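## Task

Put the green-capped bottle upright on the wall ledge marked with a red label strip. Every other bottle must also finish on its own ledge. Each bottle's entire base must rest on the ledge, and nothing may stay in place only because the robot holds it. Finally open the grippers and move the arms away.

## Robot and tools

ROBOT. Two six-joint arms, left_arm and right_arm, each with a two-finger parallel gripper. Arm bases in the scene frame: left_arm at (-0.033, +0.279, 0) m, quat_wxyz (+1.000, 0, 0, +0.008); right_arm at (-0.026, -0.307, 0) m, quat_wxyz (+1.000, 0, 0, +0.020). Joint ranges in rad, base to hand: waist -2.618 to 3.054, shoulder 0.000 to 3.142, elbow 0.000 to 3.142, wrist pitch -1.571 to 1.571, wrist yaw -1.571 to 1.571, wrist roll -2.094 to 2.094. Elbows never fully straighten. A wrist camera sits on each hand.

FRAME. One shared scene frame, in metres: origin on the table surface midway between the arms, +x pointing out across the table, +z up, left_arm on the +y side. The arm names do not refer to sides of any picture. On a gripper, the fingers extend along its own +z axis and spread along its y axis. end_effector_position is the point between the finger pads, roughly 1 cm back from the tips. Quaternions are written w first (qw, qx, qy, qz).

ROW FORMAT (used by both execute_actions and move). One row is 16 numbers covering both arms even if only one moves: left_arm x, y, z, qw, qx, qy, qz, opening, then right_arm x, y, z, qw, qx, qy, qz, opening. Position and quaternion are an absolute pose for that gripper in the scene frame (metres, unit quaternion), not an offset. Opening runs from -1 (closed) to +1 (fully open, 0.094 m). A target more than 0.6 m from the arm's last reported position along any gripper axis gets the whole call refused, and nothing is sent. To hold an orientation steady, repeat the same quaternion every time rather than copying the drifted one from the result. To keep an arm still, resend its last reported pose and the desired opening.

TOOLS.
execute_actions: "actions" is a list with zero or one item. Empty list: just report the state. An item with "rows" (1 to 15 rows) and optional "steps" (1 to 15, default 15) plays one row per control step of 1/30 s, repeating the last row if rows run out. An item with only "steps" (up to 300) is a wait counted from the previous result, so thinking time is included. "pictures" (true/false) chooses whether images come back; by default they do.
move: "target" is one 16-number row; "speed" is the top path speed in m/s, 0.002 to 0.5 (default 0.25), with turning capped at twice that number in rad/s. Each gripper follows a straight line to its pose; both arms finish together; a move lasts 0.5 to 10 s and stops short if it would need longer. Rotation takes the shorter way. The opening is applied when the move starts. Paths ignore obstacles and the other arm, and grippers can lag, wander, or overshoot speed, mainly near full reach. Faster contact and targets set deeper past a contact press harder.
wait: "seconds" from 0 to 10; the robot receives nothing new.
zoom_image: "camera" is one of cam_high, cam_low, cam_left_wrist, cam_right_wrist; "region" is [x0, y0, x1, y1] in pixels of that camera's latest image, top-left is (0, 0), at most 504 by 504.
read_manual: "section" (only "licences"); returns licence text, does not move anything.
finished_scene: "scene" is the number of the current scene.

MOTION LIMITS. Each control step, the commanded pose is clamped to within 70 mm and 16 degrees of the measured pose, then joints are driven by damped inverse kinematics that favours position over orientation. Far targets therefore take several actions; after an action ends, an arm continues only to its last clamped pose. Joint friction can leave the hand up to about 31 mm off, and very small commands may not move it. Reported hand positions can be slightly wrong, more so at long reach.

RESULTS. The state line shows each arm's end_effector_position and end_effector_quat_wxyz. grip_measured is the measured finger opening on the command scale; the final value in Joint positions is the opening in metres; readings may be off by about 1 mm. To grip firmly, command roughly 0.03 below grip_measured; less difference grips more gently. Pad force tops out around 50 to 62 N. "pose unreachable" means the clearance check altered or blocked that arm's command; HELD marks steps where a command was not sent. "Hand target" gives the pose each gripper is being driven toward. A move adds a "move:" line: done, off_target, moving, held or fault, plus limits (paced = target clipped; held = some steps blocked, after which the arm may jump faster), and each gripper's distance to its pose. FAULT lines report arm stops; MOTOR HOT warns from 75 °C. At 90 °C the arm halts for 10 s; at 100 °C the arm goes limp and drops.

CAMERAS. cam_high and cam_low are fixed, 504x504; cam_left_wrist and cam_right_wrist are fisheye, 616x616, riding on the hands. Calibration (intrinsics and world-to-camera transforms) is provided and may be slightly off.

CAUTIONS. Keep bottles on the table; knocking anything off fails. Do not let the arms collide or press on each other. Approach slowly, avoid hard pushes, slams and drops. Loaded holding heats motors, so do not hold longer than needed. Occasional external tugs or pushes may disturb held or loose items. Before finishing, confirm each bottle stands alone fully on its ledge, then open and withdraw both grippers.

Each tool is called after "Emit:" as name(argument=value, ...), one argument or row to a line, values as JSON.

## Session

I'll start by looking at the current state of the scene.

Emit:
execute_actions(
  actions=[],
)

Scene clock: 0.00 s of 7800.00 s.
left_arm: end_effector_position=(+0.3482, +0.2939, +0.4066) grip_measured=+1.000 end_effector_quat_wxyz=(+0.711, -0.019, +0.702, +0.014) | right_arm: end_effector_position=(+0.3543, -0.2903, +0.3923) grip_measured=+1.000 end_effector_quat_wxyz=(+0.696, -0.010, +0.717, +0.017)
Joint positions: left_arm=[ 0.015  1.059  1.058  0.014 -0.014 -0.007  0.094] | right_arm=[ 0.008  1.052  1.039 -0.017  0.01   0.01   0.094]
Joint velocities: left_arm=[ 0.002  0.002  0.007 -0.051 -0.007 -0.037  0.   ] | right_arm=[-0.002 -0.002 -0.007 -0.037  0.007 -0.007  0.   ]
Motor temperatures (°C, as the motors report them): left_arm=[24 22 22 24 25 24] | right_arm=[25 24 23 22 25 25]
Hand target (left_arm): +0.348, +0.294, +0.407; +0.711, -0.019, +0.702, +0.014
Hand target (right_arm): +0.354, -0.290, +0.392; +0.696, -0.010, +0.717, +0.017

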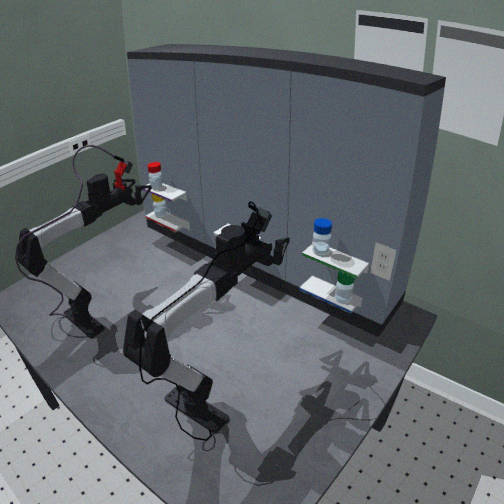

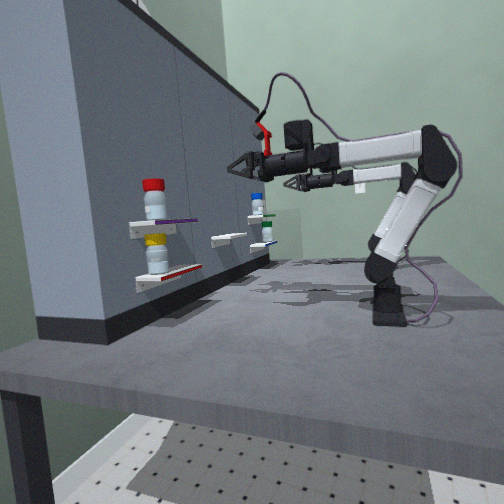

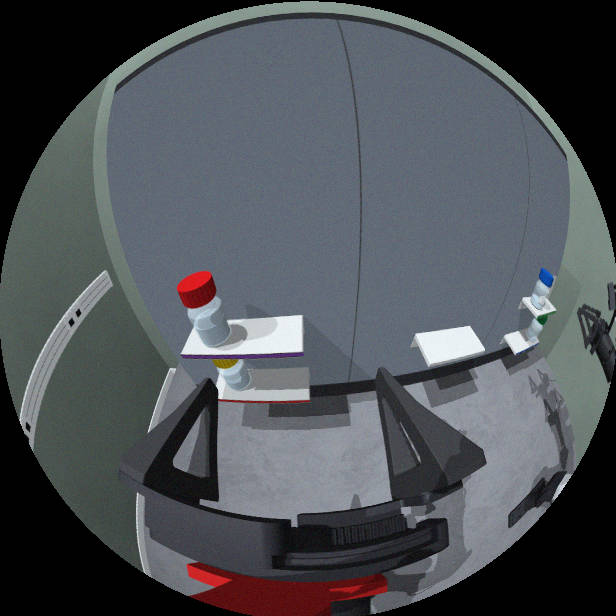

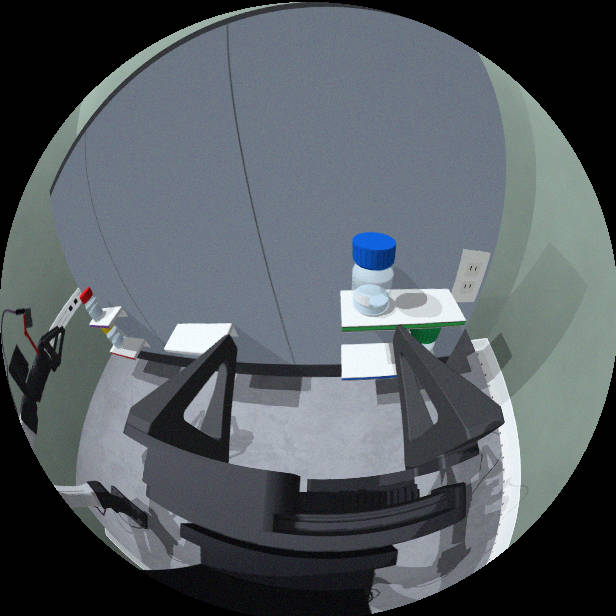

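Emit:
zoom_image(
  camera="cam_high",
  region=[280, 200, 410, 330],
)

Emit:
zoom_image(
  camera="cam_high",
  region=[120, 140, 250, 270],
)

Emit:
zoom_image(
  camera="cam_low",
  region=[110, 160, 290, 310],
)

Emit:
zoom_image(
  camera="cam_right_wrist",
  region=[320, 220, 500, 400],
)

Emit:
zoom_image(
  camera="cam_left_wrist",
  region=[160, 250, 330, 420],
)

Region (280, 200, 410, 330) of cam_high's 504x504 image, scaled by 3.877, with more detail than that image has.

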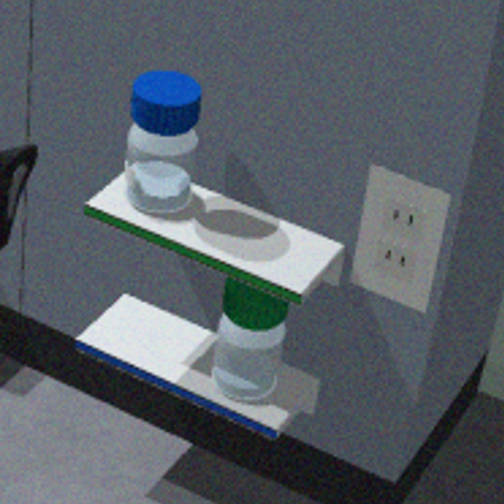

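Region (120, 140, 250, 270) of cam_high's 504x504 image, scaled by 3.877, with more detail than that image has.

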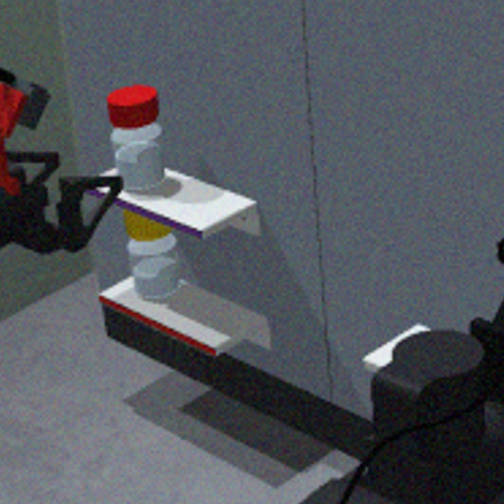

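Region (110, 160, 290, 310) of cam_low's 504x504 image, scaled by 2.800, with more detail than that image has.

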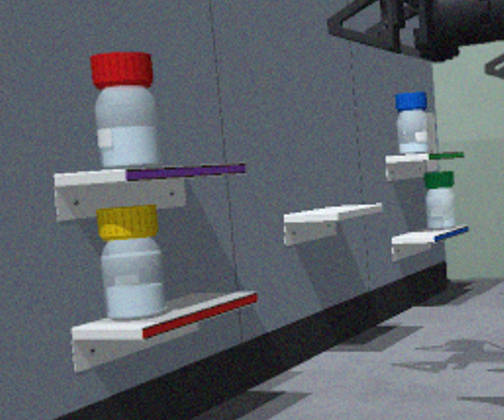

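Region (320, 220, 500, 400) of cam_right_wrist's 616x616 image, scaled by 2.800, with more detail than that image has.

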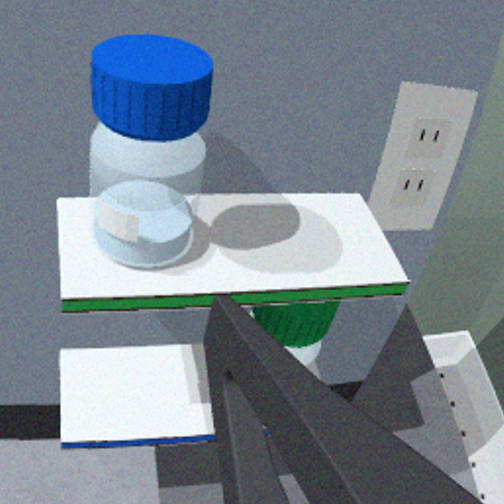

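Region (160, 250, 330, 420) of cam_left_wrist's 616x616 image, scaled by 2.965, with more detail than that image has.

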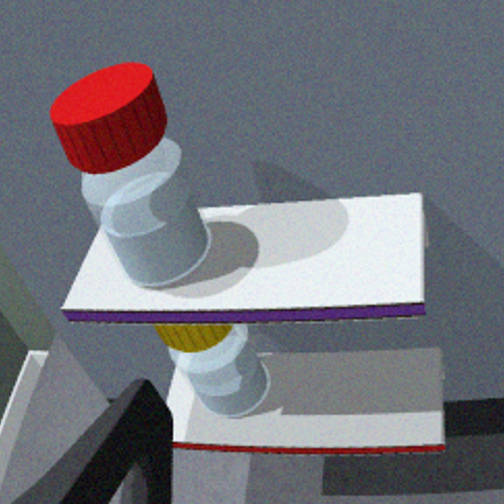

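Emit:
zoom_image(
  camera="cam_low",
  region=[210, 110, 340, 240],
)

Emit:
zoom_image(
  camera="cam_low",
  region=[340, 220, 470, 350],
)

Emit:
zoom_image(
  camera="cam_high",
  region=[200, 180, 310, 290],
)

Region (210, 110, 340, 240) of cam_low's 504x504 image, scaled by 3.877, with more detail than that image has.

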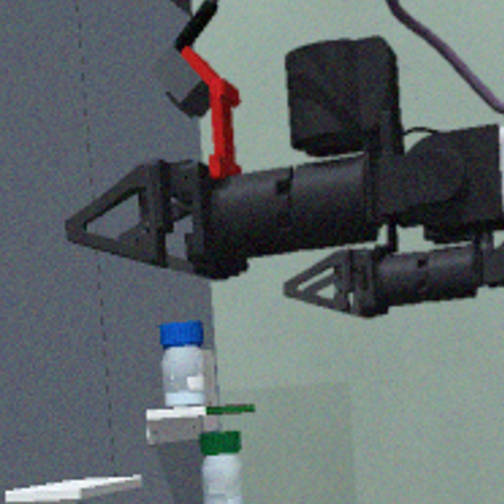

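Region (340, 220, 470, 350) of cam_low's 504x504 image, scaled by 3.877, with more detail than that image has.

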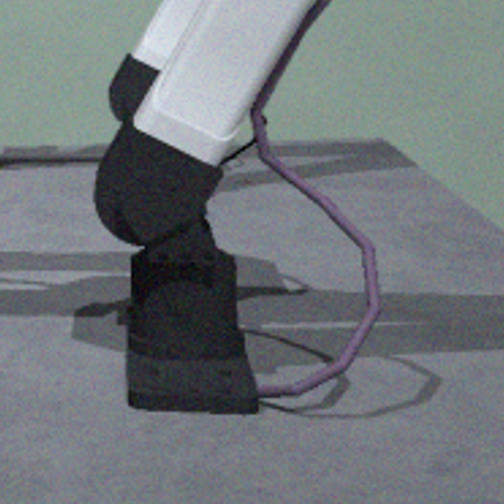

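Region (200, 180, 310, 290) of cam_high's 504x504 image, scaled by 4.582, with more detail than that image has.

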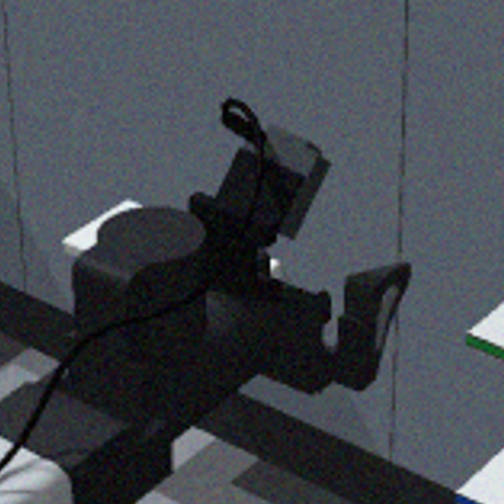

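Emit:
zoom_image(
  camera="cam_left_wrist",
  region=[400, 260, 570, 390],
)

Emit:
zoom_image(
  camera="cam_right_wrist",
  region=[70, 270, 250, 390],
)

Region (400, 260, 570, 390) of cam_left_wrist's 616x616 image, scaled by 2.965, with more detail than that image has; it fills the top 385 rows of this view, and the rest is white.

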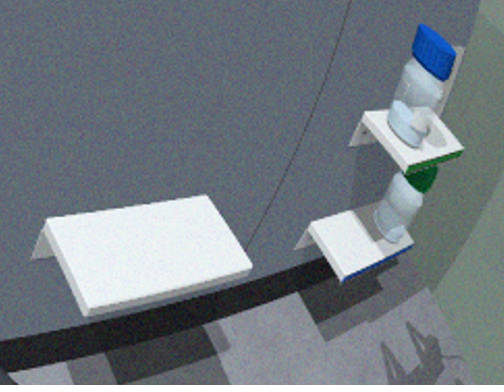

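Region (70, 270, 250, 390) of cam_right_wrist's 616x616 image, scaled by 2.800, with more detail than that image has.

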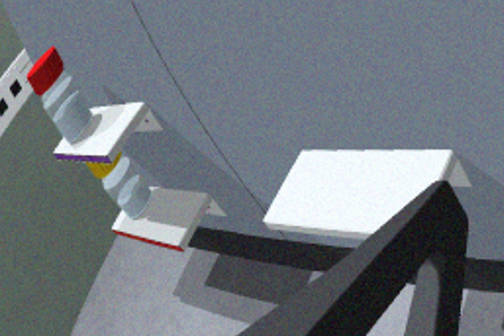

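Emit:
move(
  target=[0.40, 0.355, 0.18, 0.7071, 0, 0.7071, 0, 1, 0.41, -0.434, 0.145, 0.7002, 0.0984, 0.7002, -0.0984, 1],
  speed=0.3,
)

Scene clock: 51.20 s of 7800.00 s.
left_arm: end_effector_position=(+0.4020, +0.3555, +0.1919) grip_measured=+1.000 end_effector_quat_wxyz=(+0.715, +0.003, +0.699, +0.004) | right_arm: end_effector_position=(+0.4109, -0.4286, +0.1650) grip_measured=+1.000 end_effector_quat_wxyz=(+0.717, +0.095, +0.684, -0.092)
Joint positions: left_arm=[0.264 1.628 0.53  1.123 0.279 0.003 0.094] | right_arm=[-0.315  1.797  0.521  1.321 -0.009  0.01   0.094]
Joint velocities: left_arm=[ 0.012  0.012  0.017 -0.022 -0.022  0.022  0.   ] | right_arm=[-0.002 -0.017 -0.002  0.022 -0.051 -0.022  0.   ]
Motor temperatures (°C, as the motors report them): left_arm=[24 23 29 34 25 24] | right_arm=[25 25 31 32 25 25]
Hand target (left_arm): +0.399, +0.357, +0.178; +0.707, +0.001, +0.708, +0.001
Hand target (right_arm): +0.407, -0.433, +0.146; +0.701, +0.102, +0.699, -0.095
Off the commanded pose (left_arm): 0.012 m, 1 deg.
Off the commanded pose (right_arm): 0.021 m, 3 deg.
After step 90, 46.30 s passed at rest.
move: off_target (left_arm, right_arm)
camera_calibration (this result's frames):
cam_left_wrist: T_world_to_cam=[[-0.0365842, -0.995038, -0.0925298, 0.380991], [-0.592042, 0.0961742, -0.800148, 0.398796], [0.805076, 0.0255087, -0.592623, -0.110329], [0, 0, 0, 1]] pos_world=[0.338865, 0.34356, 0.288965]
cam_right_wrist: T_world_to_cam=[[-0.219112, -0.9669, -0.130744, -0.299239], [-0.593297, 0.238414, -0.768867, 0.494227], [0.774589, -0.0908976, -0.625899, -0.140441], [0, 0, 0, 1]] pos_world=[0.336441, -0.419931, 0.25297]

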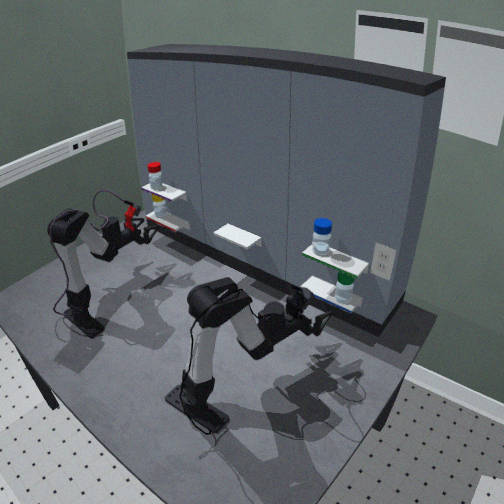

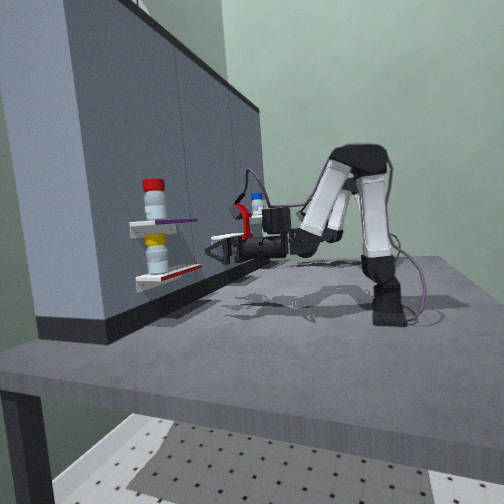

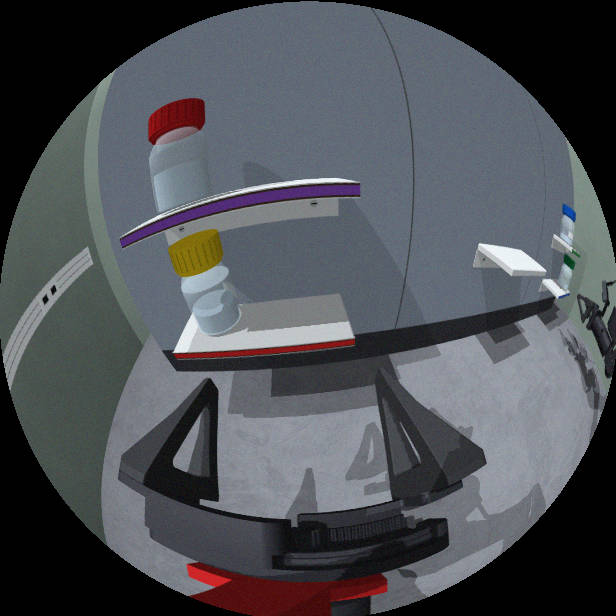

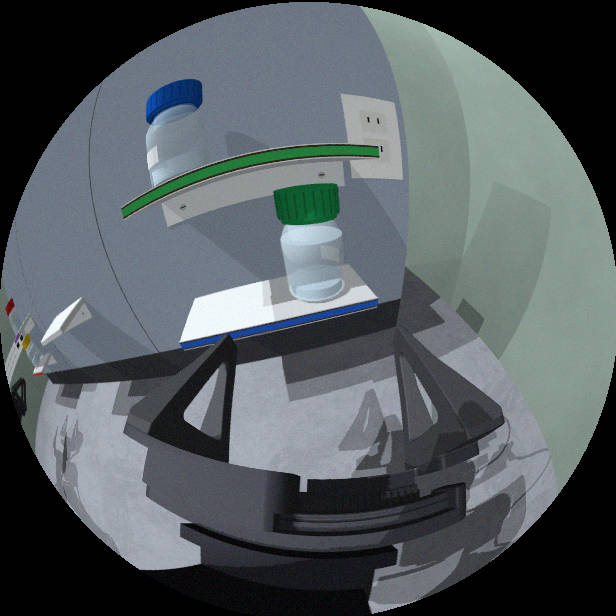

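Emit:
zoom_image(
  camera="cam_right_wrist",
  region=[170, 130, 420, 380],
)

Emit:
zoom_image(
  camera="cam_left_wrist",
  region=[150, 160, 400, 410],
)

Region (170, 130, 420, 380) of cam_right_wrist's 616x616 image, scaled by 2.016, with more detail than that image has.

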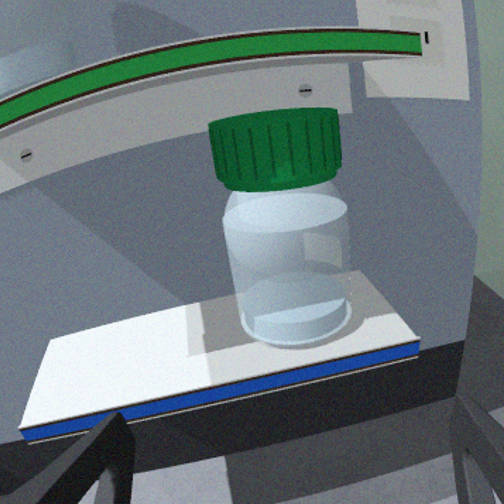

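Region (150, 160, 400, 410) of cam_left_wrist's 616x616 image, scaled by 2.016, with more detail than that image has.

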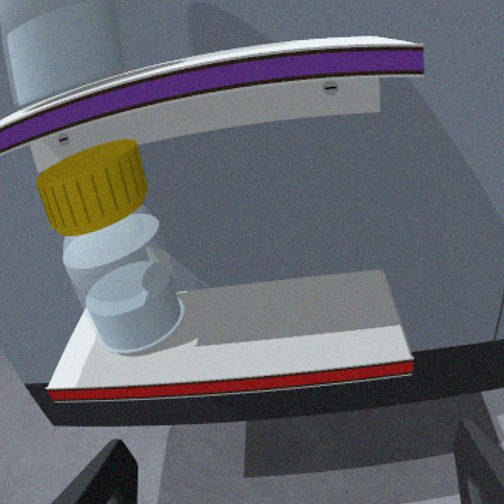

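Emit:
move(
  target=[0.356, 0.10, 0.255, 0.6903, 0.1530, 0.6903, -0.1530, 1, 0.485, -0.447, 0.165, 0.7002, 0.0984, 0.7002, -0.0984, 1],
  speed=0.25,
)

Scene clock: 63.47 s of 7800.00 s.
left_arm: end_effector_position=(+0.3579, +0.0984, +0.2486) grip_measured=+1.000 end_effector_quat_wxyz=(+0.688, +0.157, +0.692, -0.154) | right_arm: end_effector_position=(+0.4768, -0.4514, +0.1746) grip_measured=+1.000 end_effector_quat_wxyz=(+0.709, +0.103, +0.690, -0.101)
Joint positions: left_arm=[-0.444  1.356  0.615  0.735  0.015  0.003  0.094] | right_arm=[-0.315  1.935  0.828  1.133  0.015  0.007  0.094]
Joint velocities: left_arm=[-0.007  0.012 -0.027 -0.051  0.007  0.022  0.   ] | right_arm=[ 0.017  0.002 -0.002 -0.066 -0.022 -0.037  0.   ]
Motor temperatures (°C, as the motors report them): left_arm=[24 24 28 35 25 24] | right_arm=[25 26 30 33 25 25]
Hand target (left_arm): +0.361, +0.097, +0.256; +0.690, +0.150, +0.691, -0.156
Hand target (right_arm): +0.484, -0.446, +0.164; +0.700, +0.098, +0.700, -0.099
Off the commanded pose (left_arm): 0.007 m, 1 deg.
Off the commanded pose (right_arm): 0.013 m, 2 deg.
After step 90, 7.53 s passed at rest.
move: off_target (right_arm)
camera_calibration (this result's frames):
cam_left_wrist: T_world_to_cam=[[-0.46313, -0.882241, -0.084625, 0.268411], [-0.517042, 0.346496, -0.782693, 0.386924], [0.719846, -0.318734, -0.616628, 0.0356989], [0, 0, 0, 1]] pos_world=[0.298667, 0.114114, 0.34757]
cam_right_wrist: T_world_to_cam=[[-0.244788, -0.960918, -0.12929, -0.290939], [-0.601529, 0.255093, -0.757028, 0.555575], [0.760422, -0.107539, -0.640463, -0.185769], [0, 0, 0, 1]] pos_world=[0.404239, -0.441269, 0.263992]

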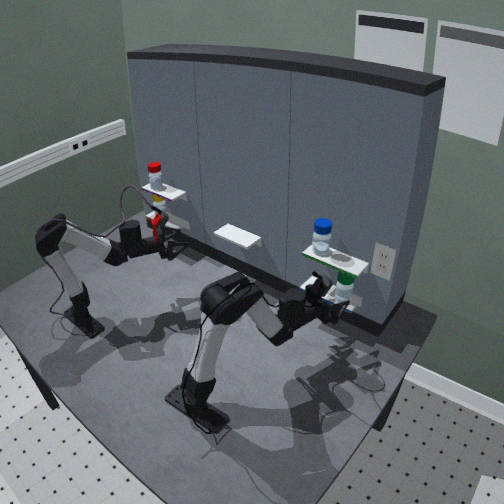

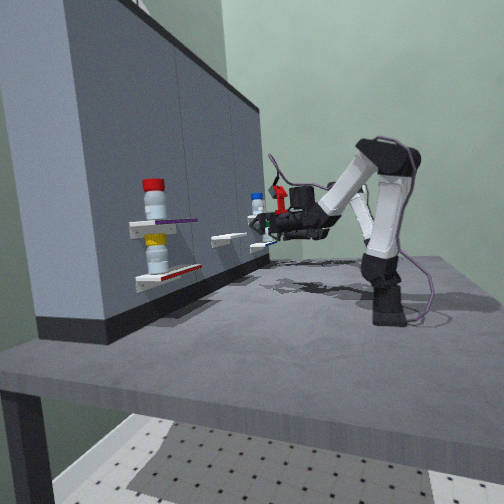

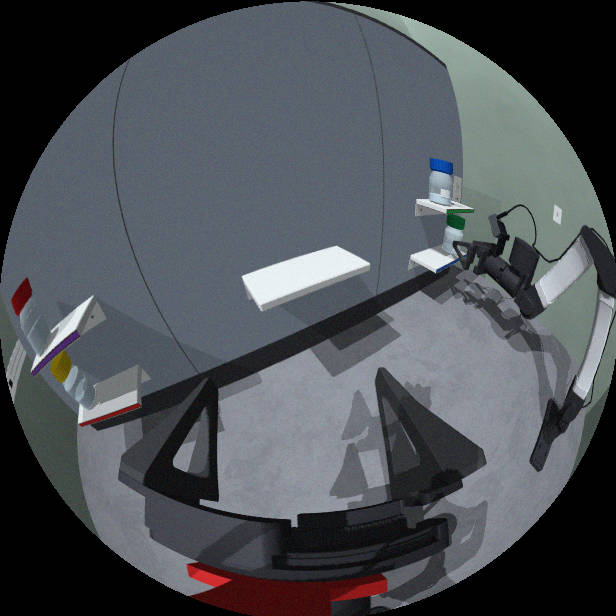

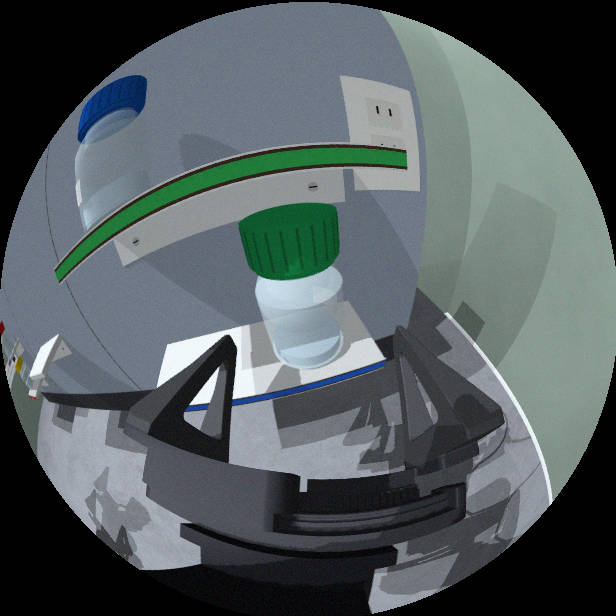

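Emit:
zoom_image(
  camera="cam_left_wrist",
  region=[400, 150, 550, 300],
)

Emit:
zoom_image(
  camera="cam_right_wrist",
  region=[200, 190, 420, 410],
)

Region (400, 150, 550, 300) of cam_left_wrist's 616x616 image, scaled by 3.360, with more detail than that image has.

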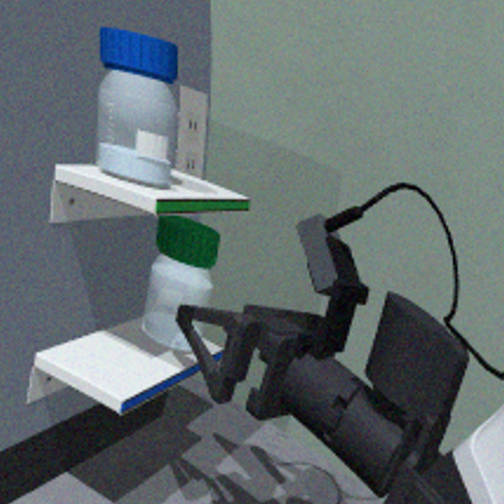

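Region (200, 190, 420, 410) of cam_right_wrist's 616x616 image, scaled by 2.291, with more detail than that image has.

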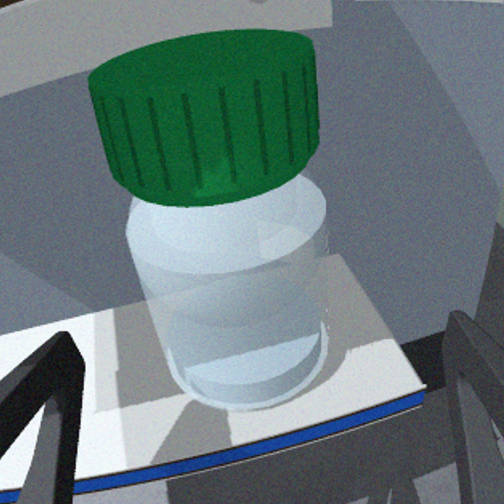

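Emit:
move(
  target=[0.3579, 0.0984, 0.2486, 0.688, 0.157, 0.692, -0.154, 1, 0.538, -0.452, 0.159, 0.7002, 0.0984, 0.7002, -0.0984, 1],
  speed=0.1,
)

Scene clock: 73.57 s of 7800.00 s.
left_arm: end_effector_position=(+0.3580, +0.0986, +0.2482) grip_measured=+1.000 end_effector_quat_wxyz=(+0.687, +0.156, +0.693, -0.153) | right_arm: end_effector_position=(+0.5305, -0.4556, +0.1700) grip_measured=+1.000 end_effector_quat_wxyz=(+0.710, +0.102, +0.690, -0.099)
Joint positions: left_arm=[-0.444  1.356  0.615  0.733  0.014  0.003  0.094] | right_arm=[-0.291  2.096  1.068  1.055  0.035  0.007  0.094]
Joint velocities: left_arm=[-0.002 -0.002 -0.007 -0.051  0.037 -0.095  0.   ] | right_arm=[-0.002 -0.007 -0.002 -0.037 -0.007 -0.037  0.   ]
Motor temperatures (°C, as the motors report them): left_arm=[24 24 30 35 25 24] | right_arm=[25 28 31 33 25 25]
Hand target (left_arm): +0.358, +0.098, +0.249; +0.688, +0.157, +0.692, -0.154
Hand target (right_arm): +0.537, -0.451, +0.159; +0.700, +0.098, +0.700, -0.099
Off the commanded pose (left_arm): 0.000 m, 0 deg.
Off the commanded pose (right_arm): 0.014 m, 2 deg.
After step 90, 6.07 s passed at rest.
move: off_target (right_arm)
camera_calibration (this result's frames):
cam_left_wrist: T_world_to_cam=[[-0.462237, -0.882716, -0.0845494, 0.268283], [-0.518522, 0.346404, -0.781754, 0.386917], [0.719355, -0.317515, -0.617829, 0.0358195], [0, 0, 0, 1]] pos_world=[0.298868, 0.114161, 0.347287]
cam_right_wrist: T_world_to_cam=[[-0.240656, -0.96194, -0.129445, -0.284973], [-0.602009, 0.252544, -0.7575, 0.584669], [0.76136, -0.10437, -0.639873, -0.22918], [0, 0, 0, 1]] pos_world=[0.457884, -0.445701, 0.259353]

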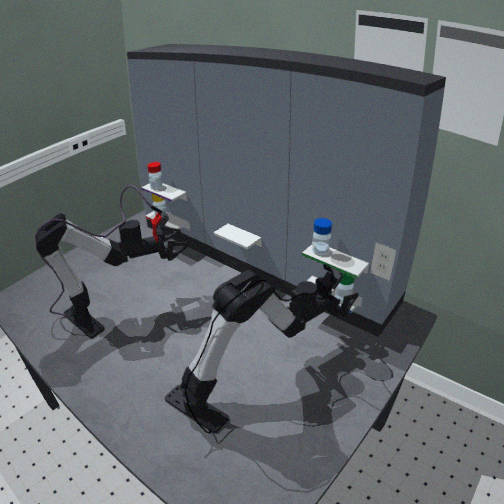

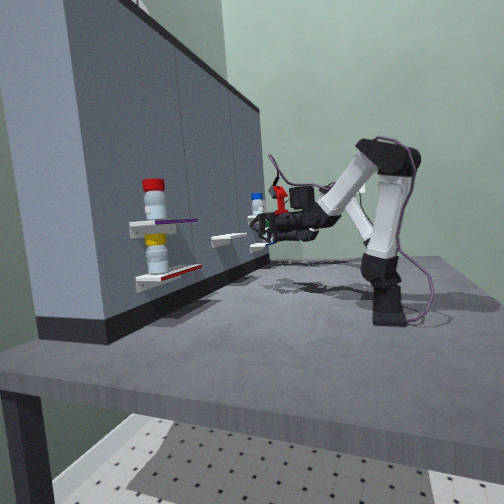

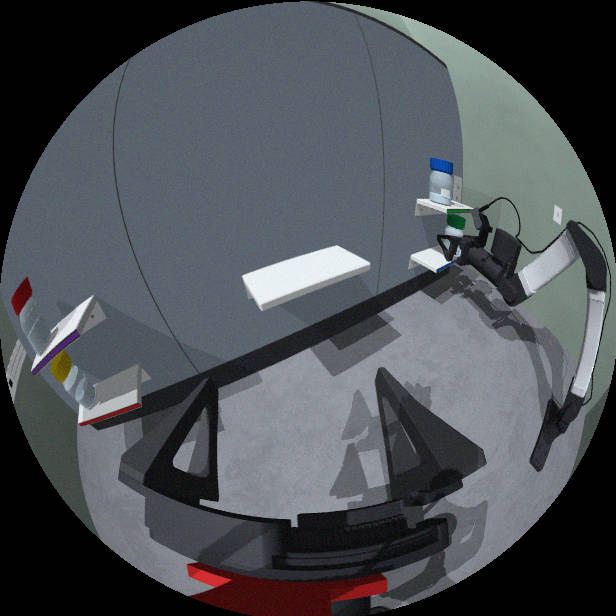

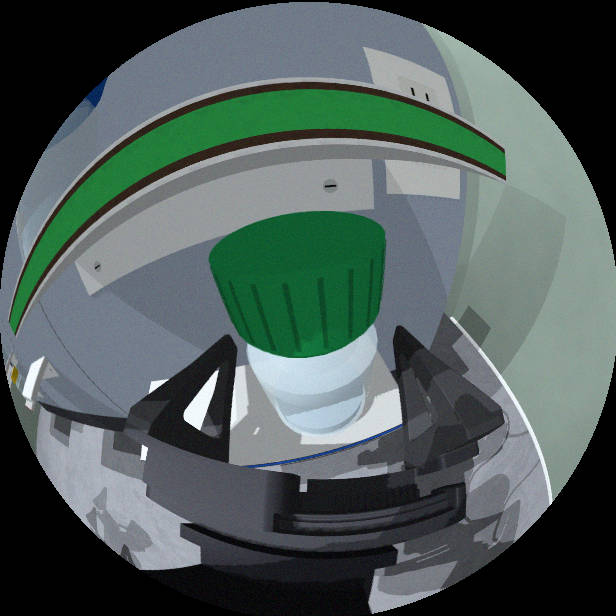

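Emit:
execute_actions(
  actions=[
    {"rows": [[0.3579, 0.0984, 0.2486, 0.688, 0.157, 0.692, -0.154, 1, 0.5305, -0.4556, 0.17, 0.71, 0.102, 0.69, -0.099, 0.88], [0.3579, 0.0984, 0.2486, 0.688, 0.157, 0.692, -0.154, 1, 0.5305, -0.4556, 0.17, 0.71, 0.102, 0.69, -0.099, 0.76], [0.3579, 0.0984, 0.2486, 0.688, 0.157, 0.692, -0.154, 1, 0.5305, -0.4556, 0.17, 0.71, 0.102, 0.69, -0.099, 0.64], [0.3579, 0.0984, 0.2486, 0.688, 0.157, 0.692, -0.154, 1, 0.5305, -0.4556, 0.17, 0.71, 0.102, 0.69, -0.099, 0.54], [0.3579, 0.0984, 0.2486, 0.688, 0.157, 0.692, -0.154, 1, 0.5305, -0.4556, 0.17, 0.71, 0.102, 0.69, -0.099, 0.46], [0.3579, 0.0984, 0.2486, 0.688, 0.157, 0.692, -0.154, 1, 0.5305, -0.4556, 0.17, 0.71, 0.102, 0.69, -0.099, 0.40], [0.3579, 0.0984, 0.2486, 0.688, 0.157, 0.692, -0.154, 1, 0.5305, -0.4556, 0.17, 0.71, 0.102, 0.69, -0.099, 0.35], [0.3579, 0.0984, 0.2486, 0.688, 0.157, 0.692, -0.154, 1, 0.5305, -0.4556, 0.17, 0.71, 0.102, 0.69, -0.099, 0.30], [0.3579, 0.0984, 0.2486, 0.688, 0.157, 0.692, -0.154, 1, 0.5305, -0.4556, 0.17, 0.71, 0.102, 0.69, -0.099, 0.26], [0.3579, 0.0984, 0.2486, 0.688, 0.157, 0.692, -0.154, 1, 0.5305, -0.4556, 0.17, 0.71, 0.102, 0.69, -0.099, 0.22], [0.3579, 0.0984, 0.2486, 0.688, 0.157, 0.692, -0.154, 1, 0.5305, -0.4556, 0.17, 0.71, 0.102, 0.69, -0.099, 0.18], [0.3579, 0.0984, 0.2486, 0.688, 0.157, 0.692, -0.154, 1, 0.5305, -0.4556, 0.17, 0.71, 0.102, 0.69, -0.099, 0.14], [0.3579, 0.0984, 0.2486, 0.688, 0.157, 0.692, -0.154, 1, 0.5305, -0.4556, 0.17, 0.71, 0.102, 0.69, -0.099, 0.10], [0.3579, 0.0984, 0.2486, 0.688, 0.157, 0.692, -0.154, 1, 0.5305, -0.4556, 0.17, 0.71, 0.102, 0.69, -0.099, 0.06], [0.3579, 0.0984, 0.2486, 0.688, 0.157, 0.692, -0.154, 1, 0.5305, -0.4556, 0.17, 0.71, 0.102, 0.69, -0.099, 0.02]], "steps": 15},
  ],
)

Scene clock: 79.13 s of 7800.00 s.
left_arm: end_effector_position=(+0.3580, +0.0986, +0.2482) grip_measured=+1.000 end_effector_quat_wxyz=(+0.687, +0.156, +0.693, -0.153) | right_arm: end_effector_position=(+0.5304, -0.4564, +0.1696) grip_measured=+0.171 end_effector_quat_wxyz=(+0.709, +0.103, +0.690, -0.101)
Joint positions: left_arm=[-0.444  1.356  0.615  0.733  0.014  0.003  0.094] | right_arm=[-0.291  2.096  1.069  1.053  0.04   0.007  0.055]
Joint velocities: left_arm=[ 0.002 -0.012  0.002 -0.051  0.037  0.037  0.   ] | right_arm=[ 0.012  0.002  0.007  0.066 -0.051 -0.007 -0.   ]
Motor temperatures (°C, as the motors report them): left_arm=[24 24 30 36 25 24] | right_arm=[25 30 32 33 25 25]
Hand target (left_arm): +0.358, +0.098, +0.249; +0.688, +0.157, +0.692, -0.154
Hand target (right_arm): +0.531, -0.456, +0.170; +0.710, +0.102, +0.690, -0.099
Off the commanded pose (left_arm): 0.000 m, 0 deg.
Off the commanded pose (right_arm): 0.001 m, 0 deg.
Steps of this call (steps 1 to 90: nothing new was sent; then 2.07 s passed at rest; steps 91 to 105: all 15 steps of this action). Readings (end_effector_position):
91: left_arm (+0.3580, +0.0986, +0.2482) | right_arm (+0.5306, -0.4557, +0.1696)
92: left_arm (+0.3580, +0.0986, +0.2482) | right_arm (+0.5306, -0.4557, +0.1696)
94: left_arm (+0.3580, +0.0986, +0.2482) | right_arm (+0.5306, -0.4557, +0.1696)
98: left_arm (+0.3580, +0.0986, +0.2482) | right_arm (+0.5306, -0.4557, +0.1696)
105: the state above
camera_calibration (this result's frames):
cam_left_wrist: T_world_to_cam=[[-0.462237, -0.882716, -0.0845494, 0.268283], [-0.518522, 0.346404, -0.781754, 0.386917], [0.719355, -0.317515, -0.617829, 0.0358195], [0, 0, 0, 1]] pos_world=[0.298868, 0.114161, 0.347287]
cam_right_wrist: T_world_to_cam=[[-0.245291, -0.960752, -0.12957, -0.282783], [-0.602222, 0.255746, -0.756256, 0.585837], [0.759711, -0.107473, -0.641318, -0.229703], [0, 0, 0, 1]] pos_world=[0.457948, -0.446197, 0.259089]

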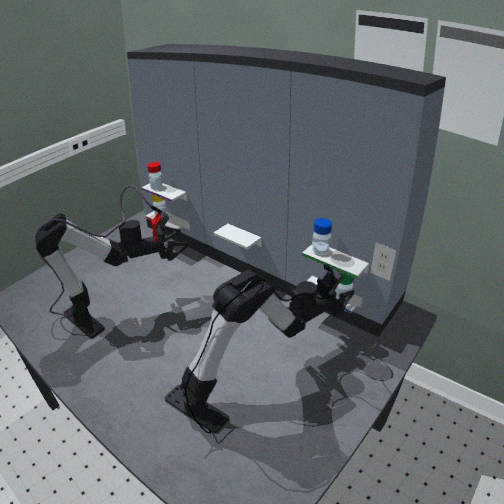

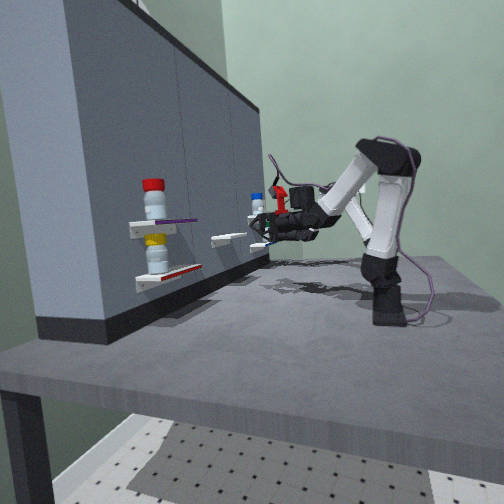

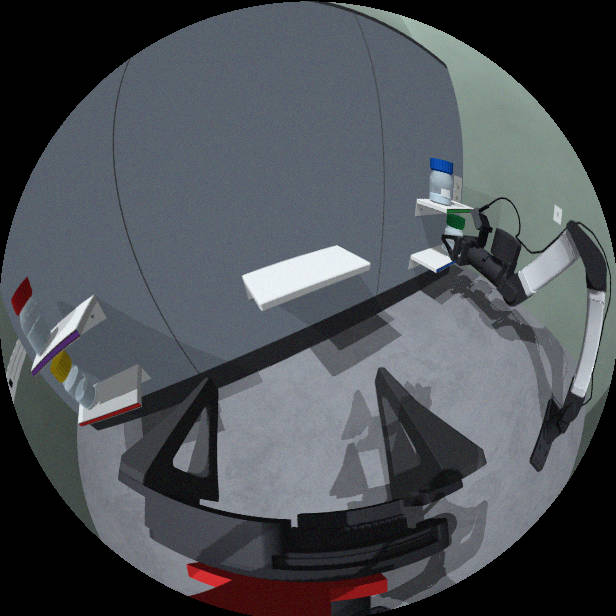

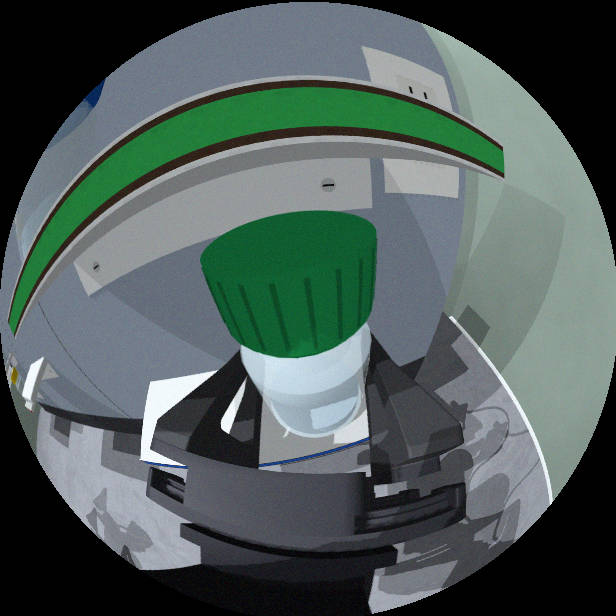

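Emit:
execute_actions(
  actions=[
    {"rows": [[0.3579, 0.0984, 0.2486, 0.688, 0.157, 0.692, -0.154, 1, 0.5305, -0.4560, 0.174, 0.709, 0.103, 0.69, -0.101, 0.1], [0.3579, 0.0984, 0.2486, 0.688, 0.157, 0.692, -0.154, 1, 0.5305, -0.4560, 0.178, 0.709, 0.103, 0.69, -0.101, 0.1], [0.3579, 0.0984, 0.2486, 0.688, 0.157, 0.692, -0.154, 1, 0.5305, -0.4560, 0.182, 0.709, 0.103, 0.69, -0.101, 0.1], [0.3579, 0.0984, 0.2486, 0.688, 0.157, 0.692, -0.154, 1, 0.5305, -0.4560, 0.186, 0.709, 0.103, 0.69, -0.101, 0.1], [0.3579, 0.0984, 0.2486, 0.688, 0.157, 0.692, -0.154, 1, 0.5305, -0.4560, 0.19, 0.709, 0.103, 0.69, -0.101, 0.1], [0.3579, 0.0984, 0.2486, 0.688, 0.157, 0.692, -0.154, 1, 0.5305, -0.4560, 0.193, 0.709, 0.103, 0.69, -0.101, 0.1]], "steps": 12},
  ],
  pictures=false,
)

Scene clock: 83.43 s of 7800.00 s.
left_arm: end_effector_position=(+0.3580, +0.0986, +0.2482) grip_measured=+1.000 end_effector_quat_wxyz=(+0.687, +0.156, +0.693, -0.153) | right_arm: end_effector_position=(+0.5287, -0.4559, +0.1704) grip_measured=+0.171 end_effector_quat_wxyz=(+0.695, +0.105, +0.704, -0.099)
Joint positions: left_arm=[-0.444  1.356  0.615  0.733  0.014  0.003  0.094] | right_arm=[-0.291  2.062  1.069  0.98   0.04   0.007  0.055]
Joint velocities: left_arm=[-0.012 -0.022 -0.007 -0.125 -0.022  0.007  0.   ] | right_arm=[-0.012 -0.027  0.002 -0.022 -0.051  0.022 -0.001]
Motor temperatures (°C, as the motors report them): left_arm=[24 25 30 36 25 24] | right_arm=[25 32 32 34 25 25]
Hand target (left_arm): +0.358, +0.098, +0.249; +0.688, +0.157, +0.692, -0.154
Hand target (right_arm): +0.530, -0.456, +0.193; +0.709, +0.103, +0.690, -0.101
Off the commanded pose (left_arm): 0.000 m, 0 deg.
Off the commanded pose (right_arm): 0.023 m, 2 deg.
Steps of this call (steps 1 to 90: nothing new was sent; then 0.90 s passed at rest; steps 91 to 102: all 12 steps of this action). Readings (end_effector_position):
91: left_arm (+0.3580, +0.0986, +0.2482) | right_arm (+0.5304, -0.4564, +0.1696)
92: left_arm (+0.3580, +0.0986, +0.2482) | right_arm (+0.5304, -0.4564, +0.1695)
94: left_arm (+0.3580, +0.0986, +0.2482) | right_arm (+0.5302, -0.4563, +0.1700)
98: left_arm (+0.3580, +0.0986, +0.2482) | right_arm (+0.5290, -0.4560, +0.1709)
102: the state above

Emit:
execute_actions(
  actions=[
    {"rows": [[0.3579, 0.0984, 0.2486, 0.688, 0.157, 0.692, -0.154, 1, 0.5305, -0.4560, 0.197, 0.715, 0.102, 0.684, -0.102, 0.1], [0.3579, 0.0984, 0.2486, 0.688, 0.157, 0.692, -0.154, 1, 0.5305, -0.4560, 0.201, 0.715, 0.102, 0.684, -0.102, 0.1], [0.3579, 0.0984, 0.2486, 0.688, 0.157, 0.692, -0.154, 1, 0.5305, -0.4560, 0.204, 0.715, 0.102, 0.684, -0.102, 0.1], [0.3579, 0.0984, 0.2486, 0.688, 0.157, 0.692, -0.154, 1, 0.5305, -0.4560, 0.207, 0.715, 0.102, 0.684, -0.102, 0.1]], "steps": 10},
  ],
  pictures=false,
)

Scene clock: 86.00 s of 7800.00 s.
left_arm: end_effector_position=(+0.3580, +0.0986, +0.2482) grip_measured=+1.000 end_effector_quat_wxyz=(+0.687, +0.156, +0.693, -0.153) | right_arm: end_effector_position=(+0.5273, -0.4556, +0.1739) grip_measured=+0.171 end_effector_quat_wxyz=(+0.691, +0.105, +0.709, -0.099)
Joint positions: left_arm=[-0.444  1.356  0.615  0.733  0.014  0.003  0.094] | right_arm=[-0.291  2.04   1.069  0.945  0.04   0.007  0.055]
Joint velocities: left_arm=[ 0.007  0.007 -0.012 -0.007  0.022 -0.066  0.   ] | right_arm=[-0.012 -0.032 -0.012 -0.066 -0.007  0.007 -0.   ]
Motor temperatures (°C, as the motors report them): left_arm=[24 25 30 36 25 24] | right_arm=[25 33 32 34 25 25]
Hand target (left_arm): +0.358, +0.098, +0.249; +0.688, +0.157, +0.692, -0.154
Hand target (right_arm): +0.530, -0.456, +0.207; +0.715, +0.102, +0.684, -0.102
Off the commanded pose (left_arm): 0.000 m, 0 deg.
Off the commanded pose (right_arm): 0.033 m, 4 deg.
Steps of this call (steps 1 to 67: nothing new was sent; steps 68 to 77: all 10 steps of this action). Readings (end_effector_position):
68: left_arm (+0.3580, +0.0986, +0.2482) | right_arm (+0.5286, -0.4559, +0.1703)
69: left_arm (+0.3580, +0.0986, +0.2482) | right_arm (+0.5286, -0.4559, +0.1703)
71: left_arm (+0.3580, +0.0986, +0.2482) | right_arm (+0.5282, -0.4558, +0.1711)
75: left_arm (+0.3580, +0.0986, +0.2482) | right_arm (+0.5274, -0.4556, +0.1736)
77: the state above

Emit:
execute_actions(
  actions=[
    {"rows": [[0.3579, 0.0984, 0.2486, 0.688, 0.157, 0.692, -0.154, 1, 0.5276, -0.4551, 0.208, 0.722, 0.1, 0.677, -0.104, 0.1], [0.3579, 0.0984, 0.2486, 0.688, 0.157, 0.692, -0.154, 1, 0.5228, -0.4537, 0.208, 0.728, 0.098, 0.67, -0.105, 0.1], [0.3579, 0.0984, 0.2486, 0.688, 0.157, 0.692, -0.154, 1, 0.5161, -0.4517, 0.208, 0.7322, 0.0965, 0.6658, -0.1062, 0.1], [0.3579, 0.0984, 0.2486, 0.688, 0.157, 0.692, -0.154, 1, 0.5084, -0.4495, 0.207, 0.7322, 0.0965, 0.6658, -0.1062, 0.1], [0.3579, 0.0984, 0.2486, 0.688, 0.157, 0.692, -0.154, 1, 0.4998, -0.4469, 0.206, 0.7322, 0.0965, 0.6658, -0.1062, 0.1], [0.3579, 0.0984, 0.2486, 0.688, 0.157, 0.692, -0.154, 1, 0.4912, -0.4444, 0.206, 0.7322, 0.0965, 0.6658, -0.1062, 0.1], [0.3579, 0.0984, 0.2486, 0.688, 0.157, 0.692, -0.154, 1, 0.4825, -0.4418, 0.206, 0.7322, 0.0965, 0.6658, -0.1062, 0.1], [0.3579, 0.0984, 0.2486, 0.688, 0.157, 0.692, -0.154, 1, 0.4739, -0.4392, 0.206, 0.7322, 0.0965, 0.6658, -0.1062, 0.1], [0.3579, 0.0984, 0.2486, 0.688, 0.157, 0.692, -0.154, 1, 0.4653, -0.4367, 0.206, 0.7322, 0.0965, 0.6658, -0.1062, 0.1], [0.3579, 0.0984, 0.2486, 0.688, 0.157, 0.692, -0.154, 1, 0.4567, -0.4341, 0.206, 0.7322, 0.0965, 0.6658, -0.1062, 0.1], [0.3579, 0.0984, 0.2486, 0.688, 0.157, 0.692, -0.154, 1, 0.448, -0.4316, 0.206, 0.7322, 0.0965, 0.6658, -0.1062, 0.1], [0.3579, 0.0984, 0.2486, 0.688, 0.157, 0.692, -0.154, 1, 0.4394, -0.429, 0.206, 0.7322, 0.0965, 0.6658, -0.1062, 0.1], [0.3579, 0.0984, 0.2486, 0.688, 0.157, 0.692, -0.154, 1, 0.4318, -0.4268, 0.206, 0.7322, 0.0965, 0.6658, -0.1062, 0.1], [0.3579, 0.0984, 0.2486, 0.688, 0.157, 0.692, -0.154, 1, 0.4255, -0.4249, 0.206, 0.7322, 0.0965, 0.6658, -0.1062, 0.1], [0.3579, 0.0984, 0.2486, 0.688, 0.157, 0.692, -0.154, 1, 0.421, -0.4236, 0.206, 0.7322, 0.0965, 0.6658, -0.1062, 0.1]], "steps": 15},
  ],
)

Scene clock: 95.67 s of 7800.00 s.
left_arm: end_effector_position=(+0.3580, +0.0986, +0.2482) grip_measured=+1.000 end_effector_quat_wxyz=(+0.687, +0.156, +0.693, -0.153) | right_arm: end_effector_position=(+0.4419, -0.4338, +0.1758) grip_measured=+0.171 end_effector_quat_wxyz=(+0.698, +0.105, +0.701, -0.100)
Joint positions: left_arm=[-0.444  1.356  0.615  0.733  0.014  0.003  0.094] | right_arm=[-0.291  1.791  0.674  1.111  0.04   0.006  0.055]
Joint velocities: left_arm=[ 0.017 -0.022 -0.007 -0.037 -0.022 -0.066  0.   ] | right_arm=[ 0.007 -0.701 -0.847  0.33   0.051 -0.066  0.001]
Motor temperatures (°C, as the motors report them): left_arm=[24 25 31 37 25 24] | right_arm=[25 38 34 36 25 25]
Hand target (left_arm): +0.358, +0.098, +0.249; +0.688, +0.157, +0.692, -0.154
Hand target (right_arm): +0.426, -0.426, +0.204; +0.731, +0.097, +0.667, -0.105
Off the commanded pose (left_arm): 0.000 m, 0 deg.
Off the commanded pose (right_arm): 0.038 m, 6 deg.
Steps of this call (steps 1 to 90: nothing new was sent; then 6.17 s passed at rest; steps 91 to 105: all 15 steps of this action). Readings (end_effector_position):
91: left_arm (+0.3580, +0.0986, +0.2482) | right_arm (+0.5272, -0.4555, +0.1714)
92: left_arm (+0.3580, +0.0986, +0.2482) | right_arm (+0.5272, -0.4555, +0.1728)
94: left_arm (+0.3580, +0.0986, +0.2482) | right_arm (+0.5245, -0.4549, +0.1763)
98: left_arm (+0.3580, +0.0986, +0.2482) | right_arm (+0.4997, -0.4485, +0.1748)
105: the state above
camera_calibration (this result's frames):
cam_left_wrist: T_world_to_cam=[[-0.462237, -0.882716, -0.0845494, 0.268283], [-0.518522, 0.346404, -0.781754, 0.386917], [0.719355, -0.317515, -0.617829, 0.0358195], [0, 0, 0, 1]] pos_world=[0.298868, 0.114161, 0.347287]
cam_right_wrist: T_world_to_cam=[[-0.249655, -0.959738, -0.128747, -0.279825], [-0.625167, 0.261284, -0.735457, 0.54035], [0.739485, -0.103122, -0.665227, -0.141086], [0, 0, 0, 1]] pos_world=[0.37228, -0.424293, 0.267523]

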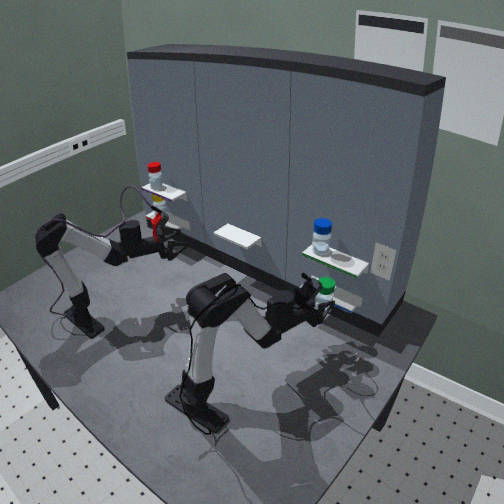

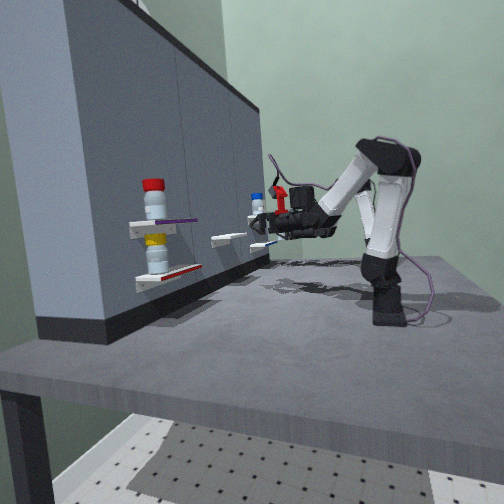

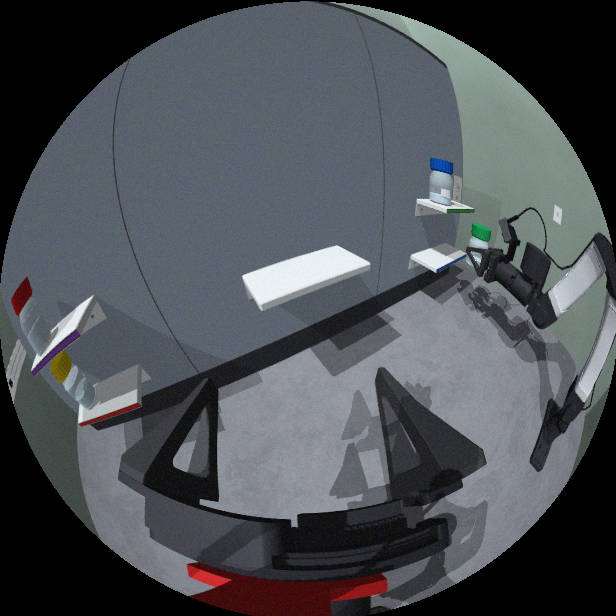

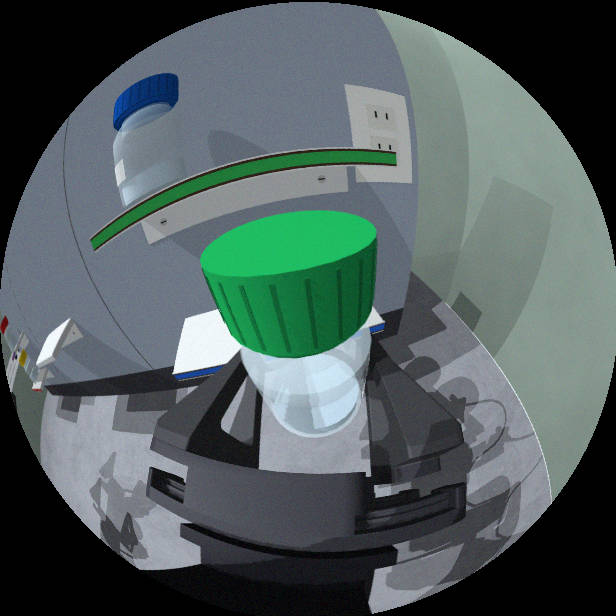

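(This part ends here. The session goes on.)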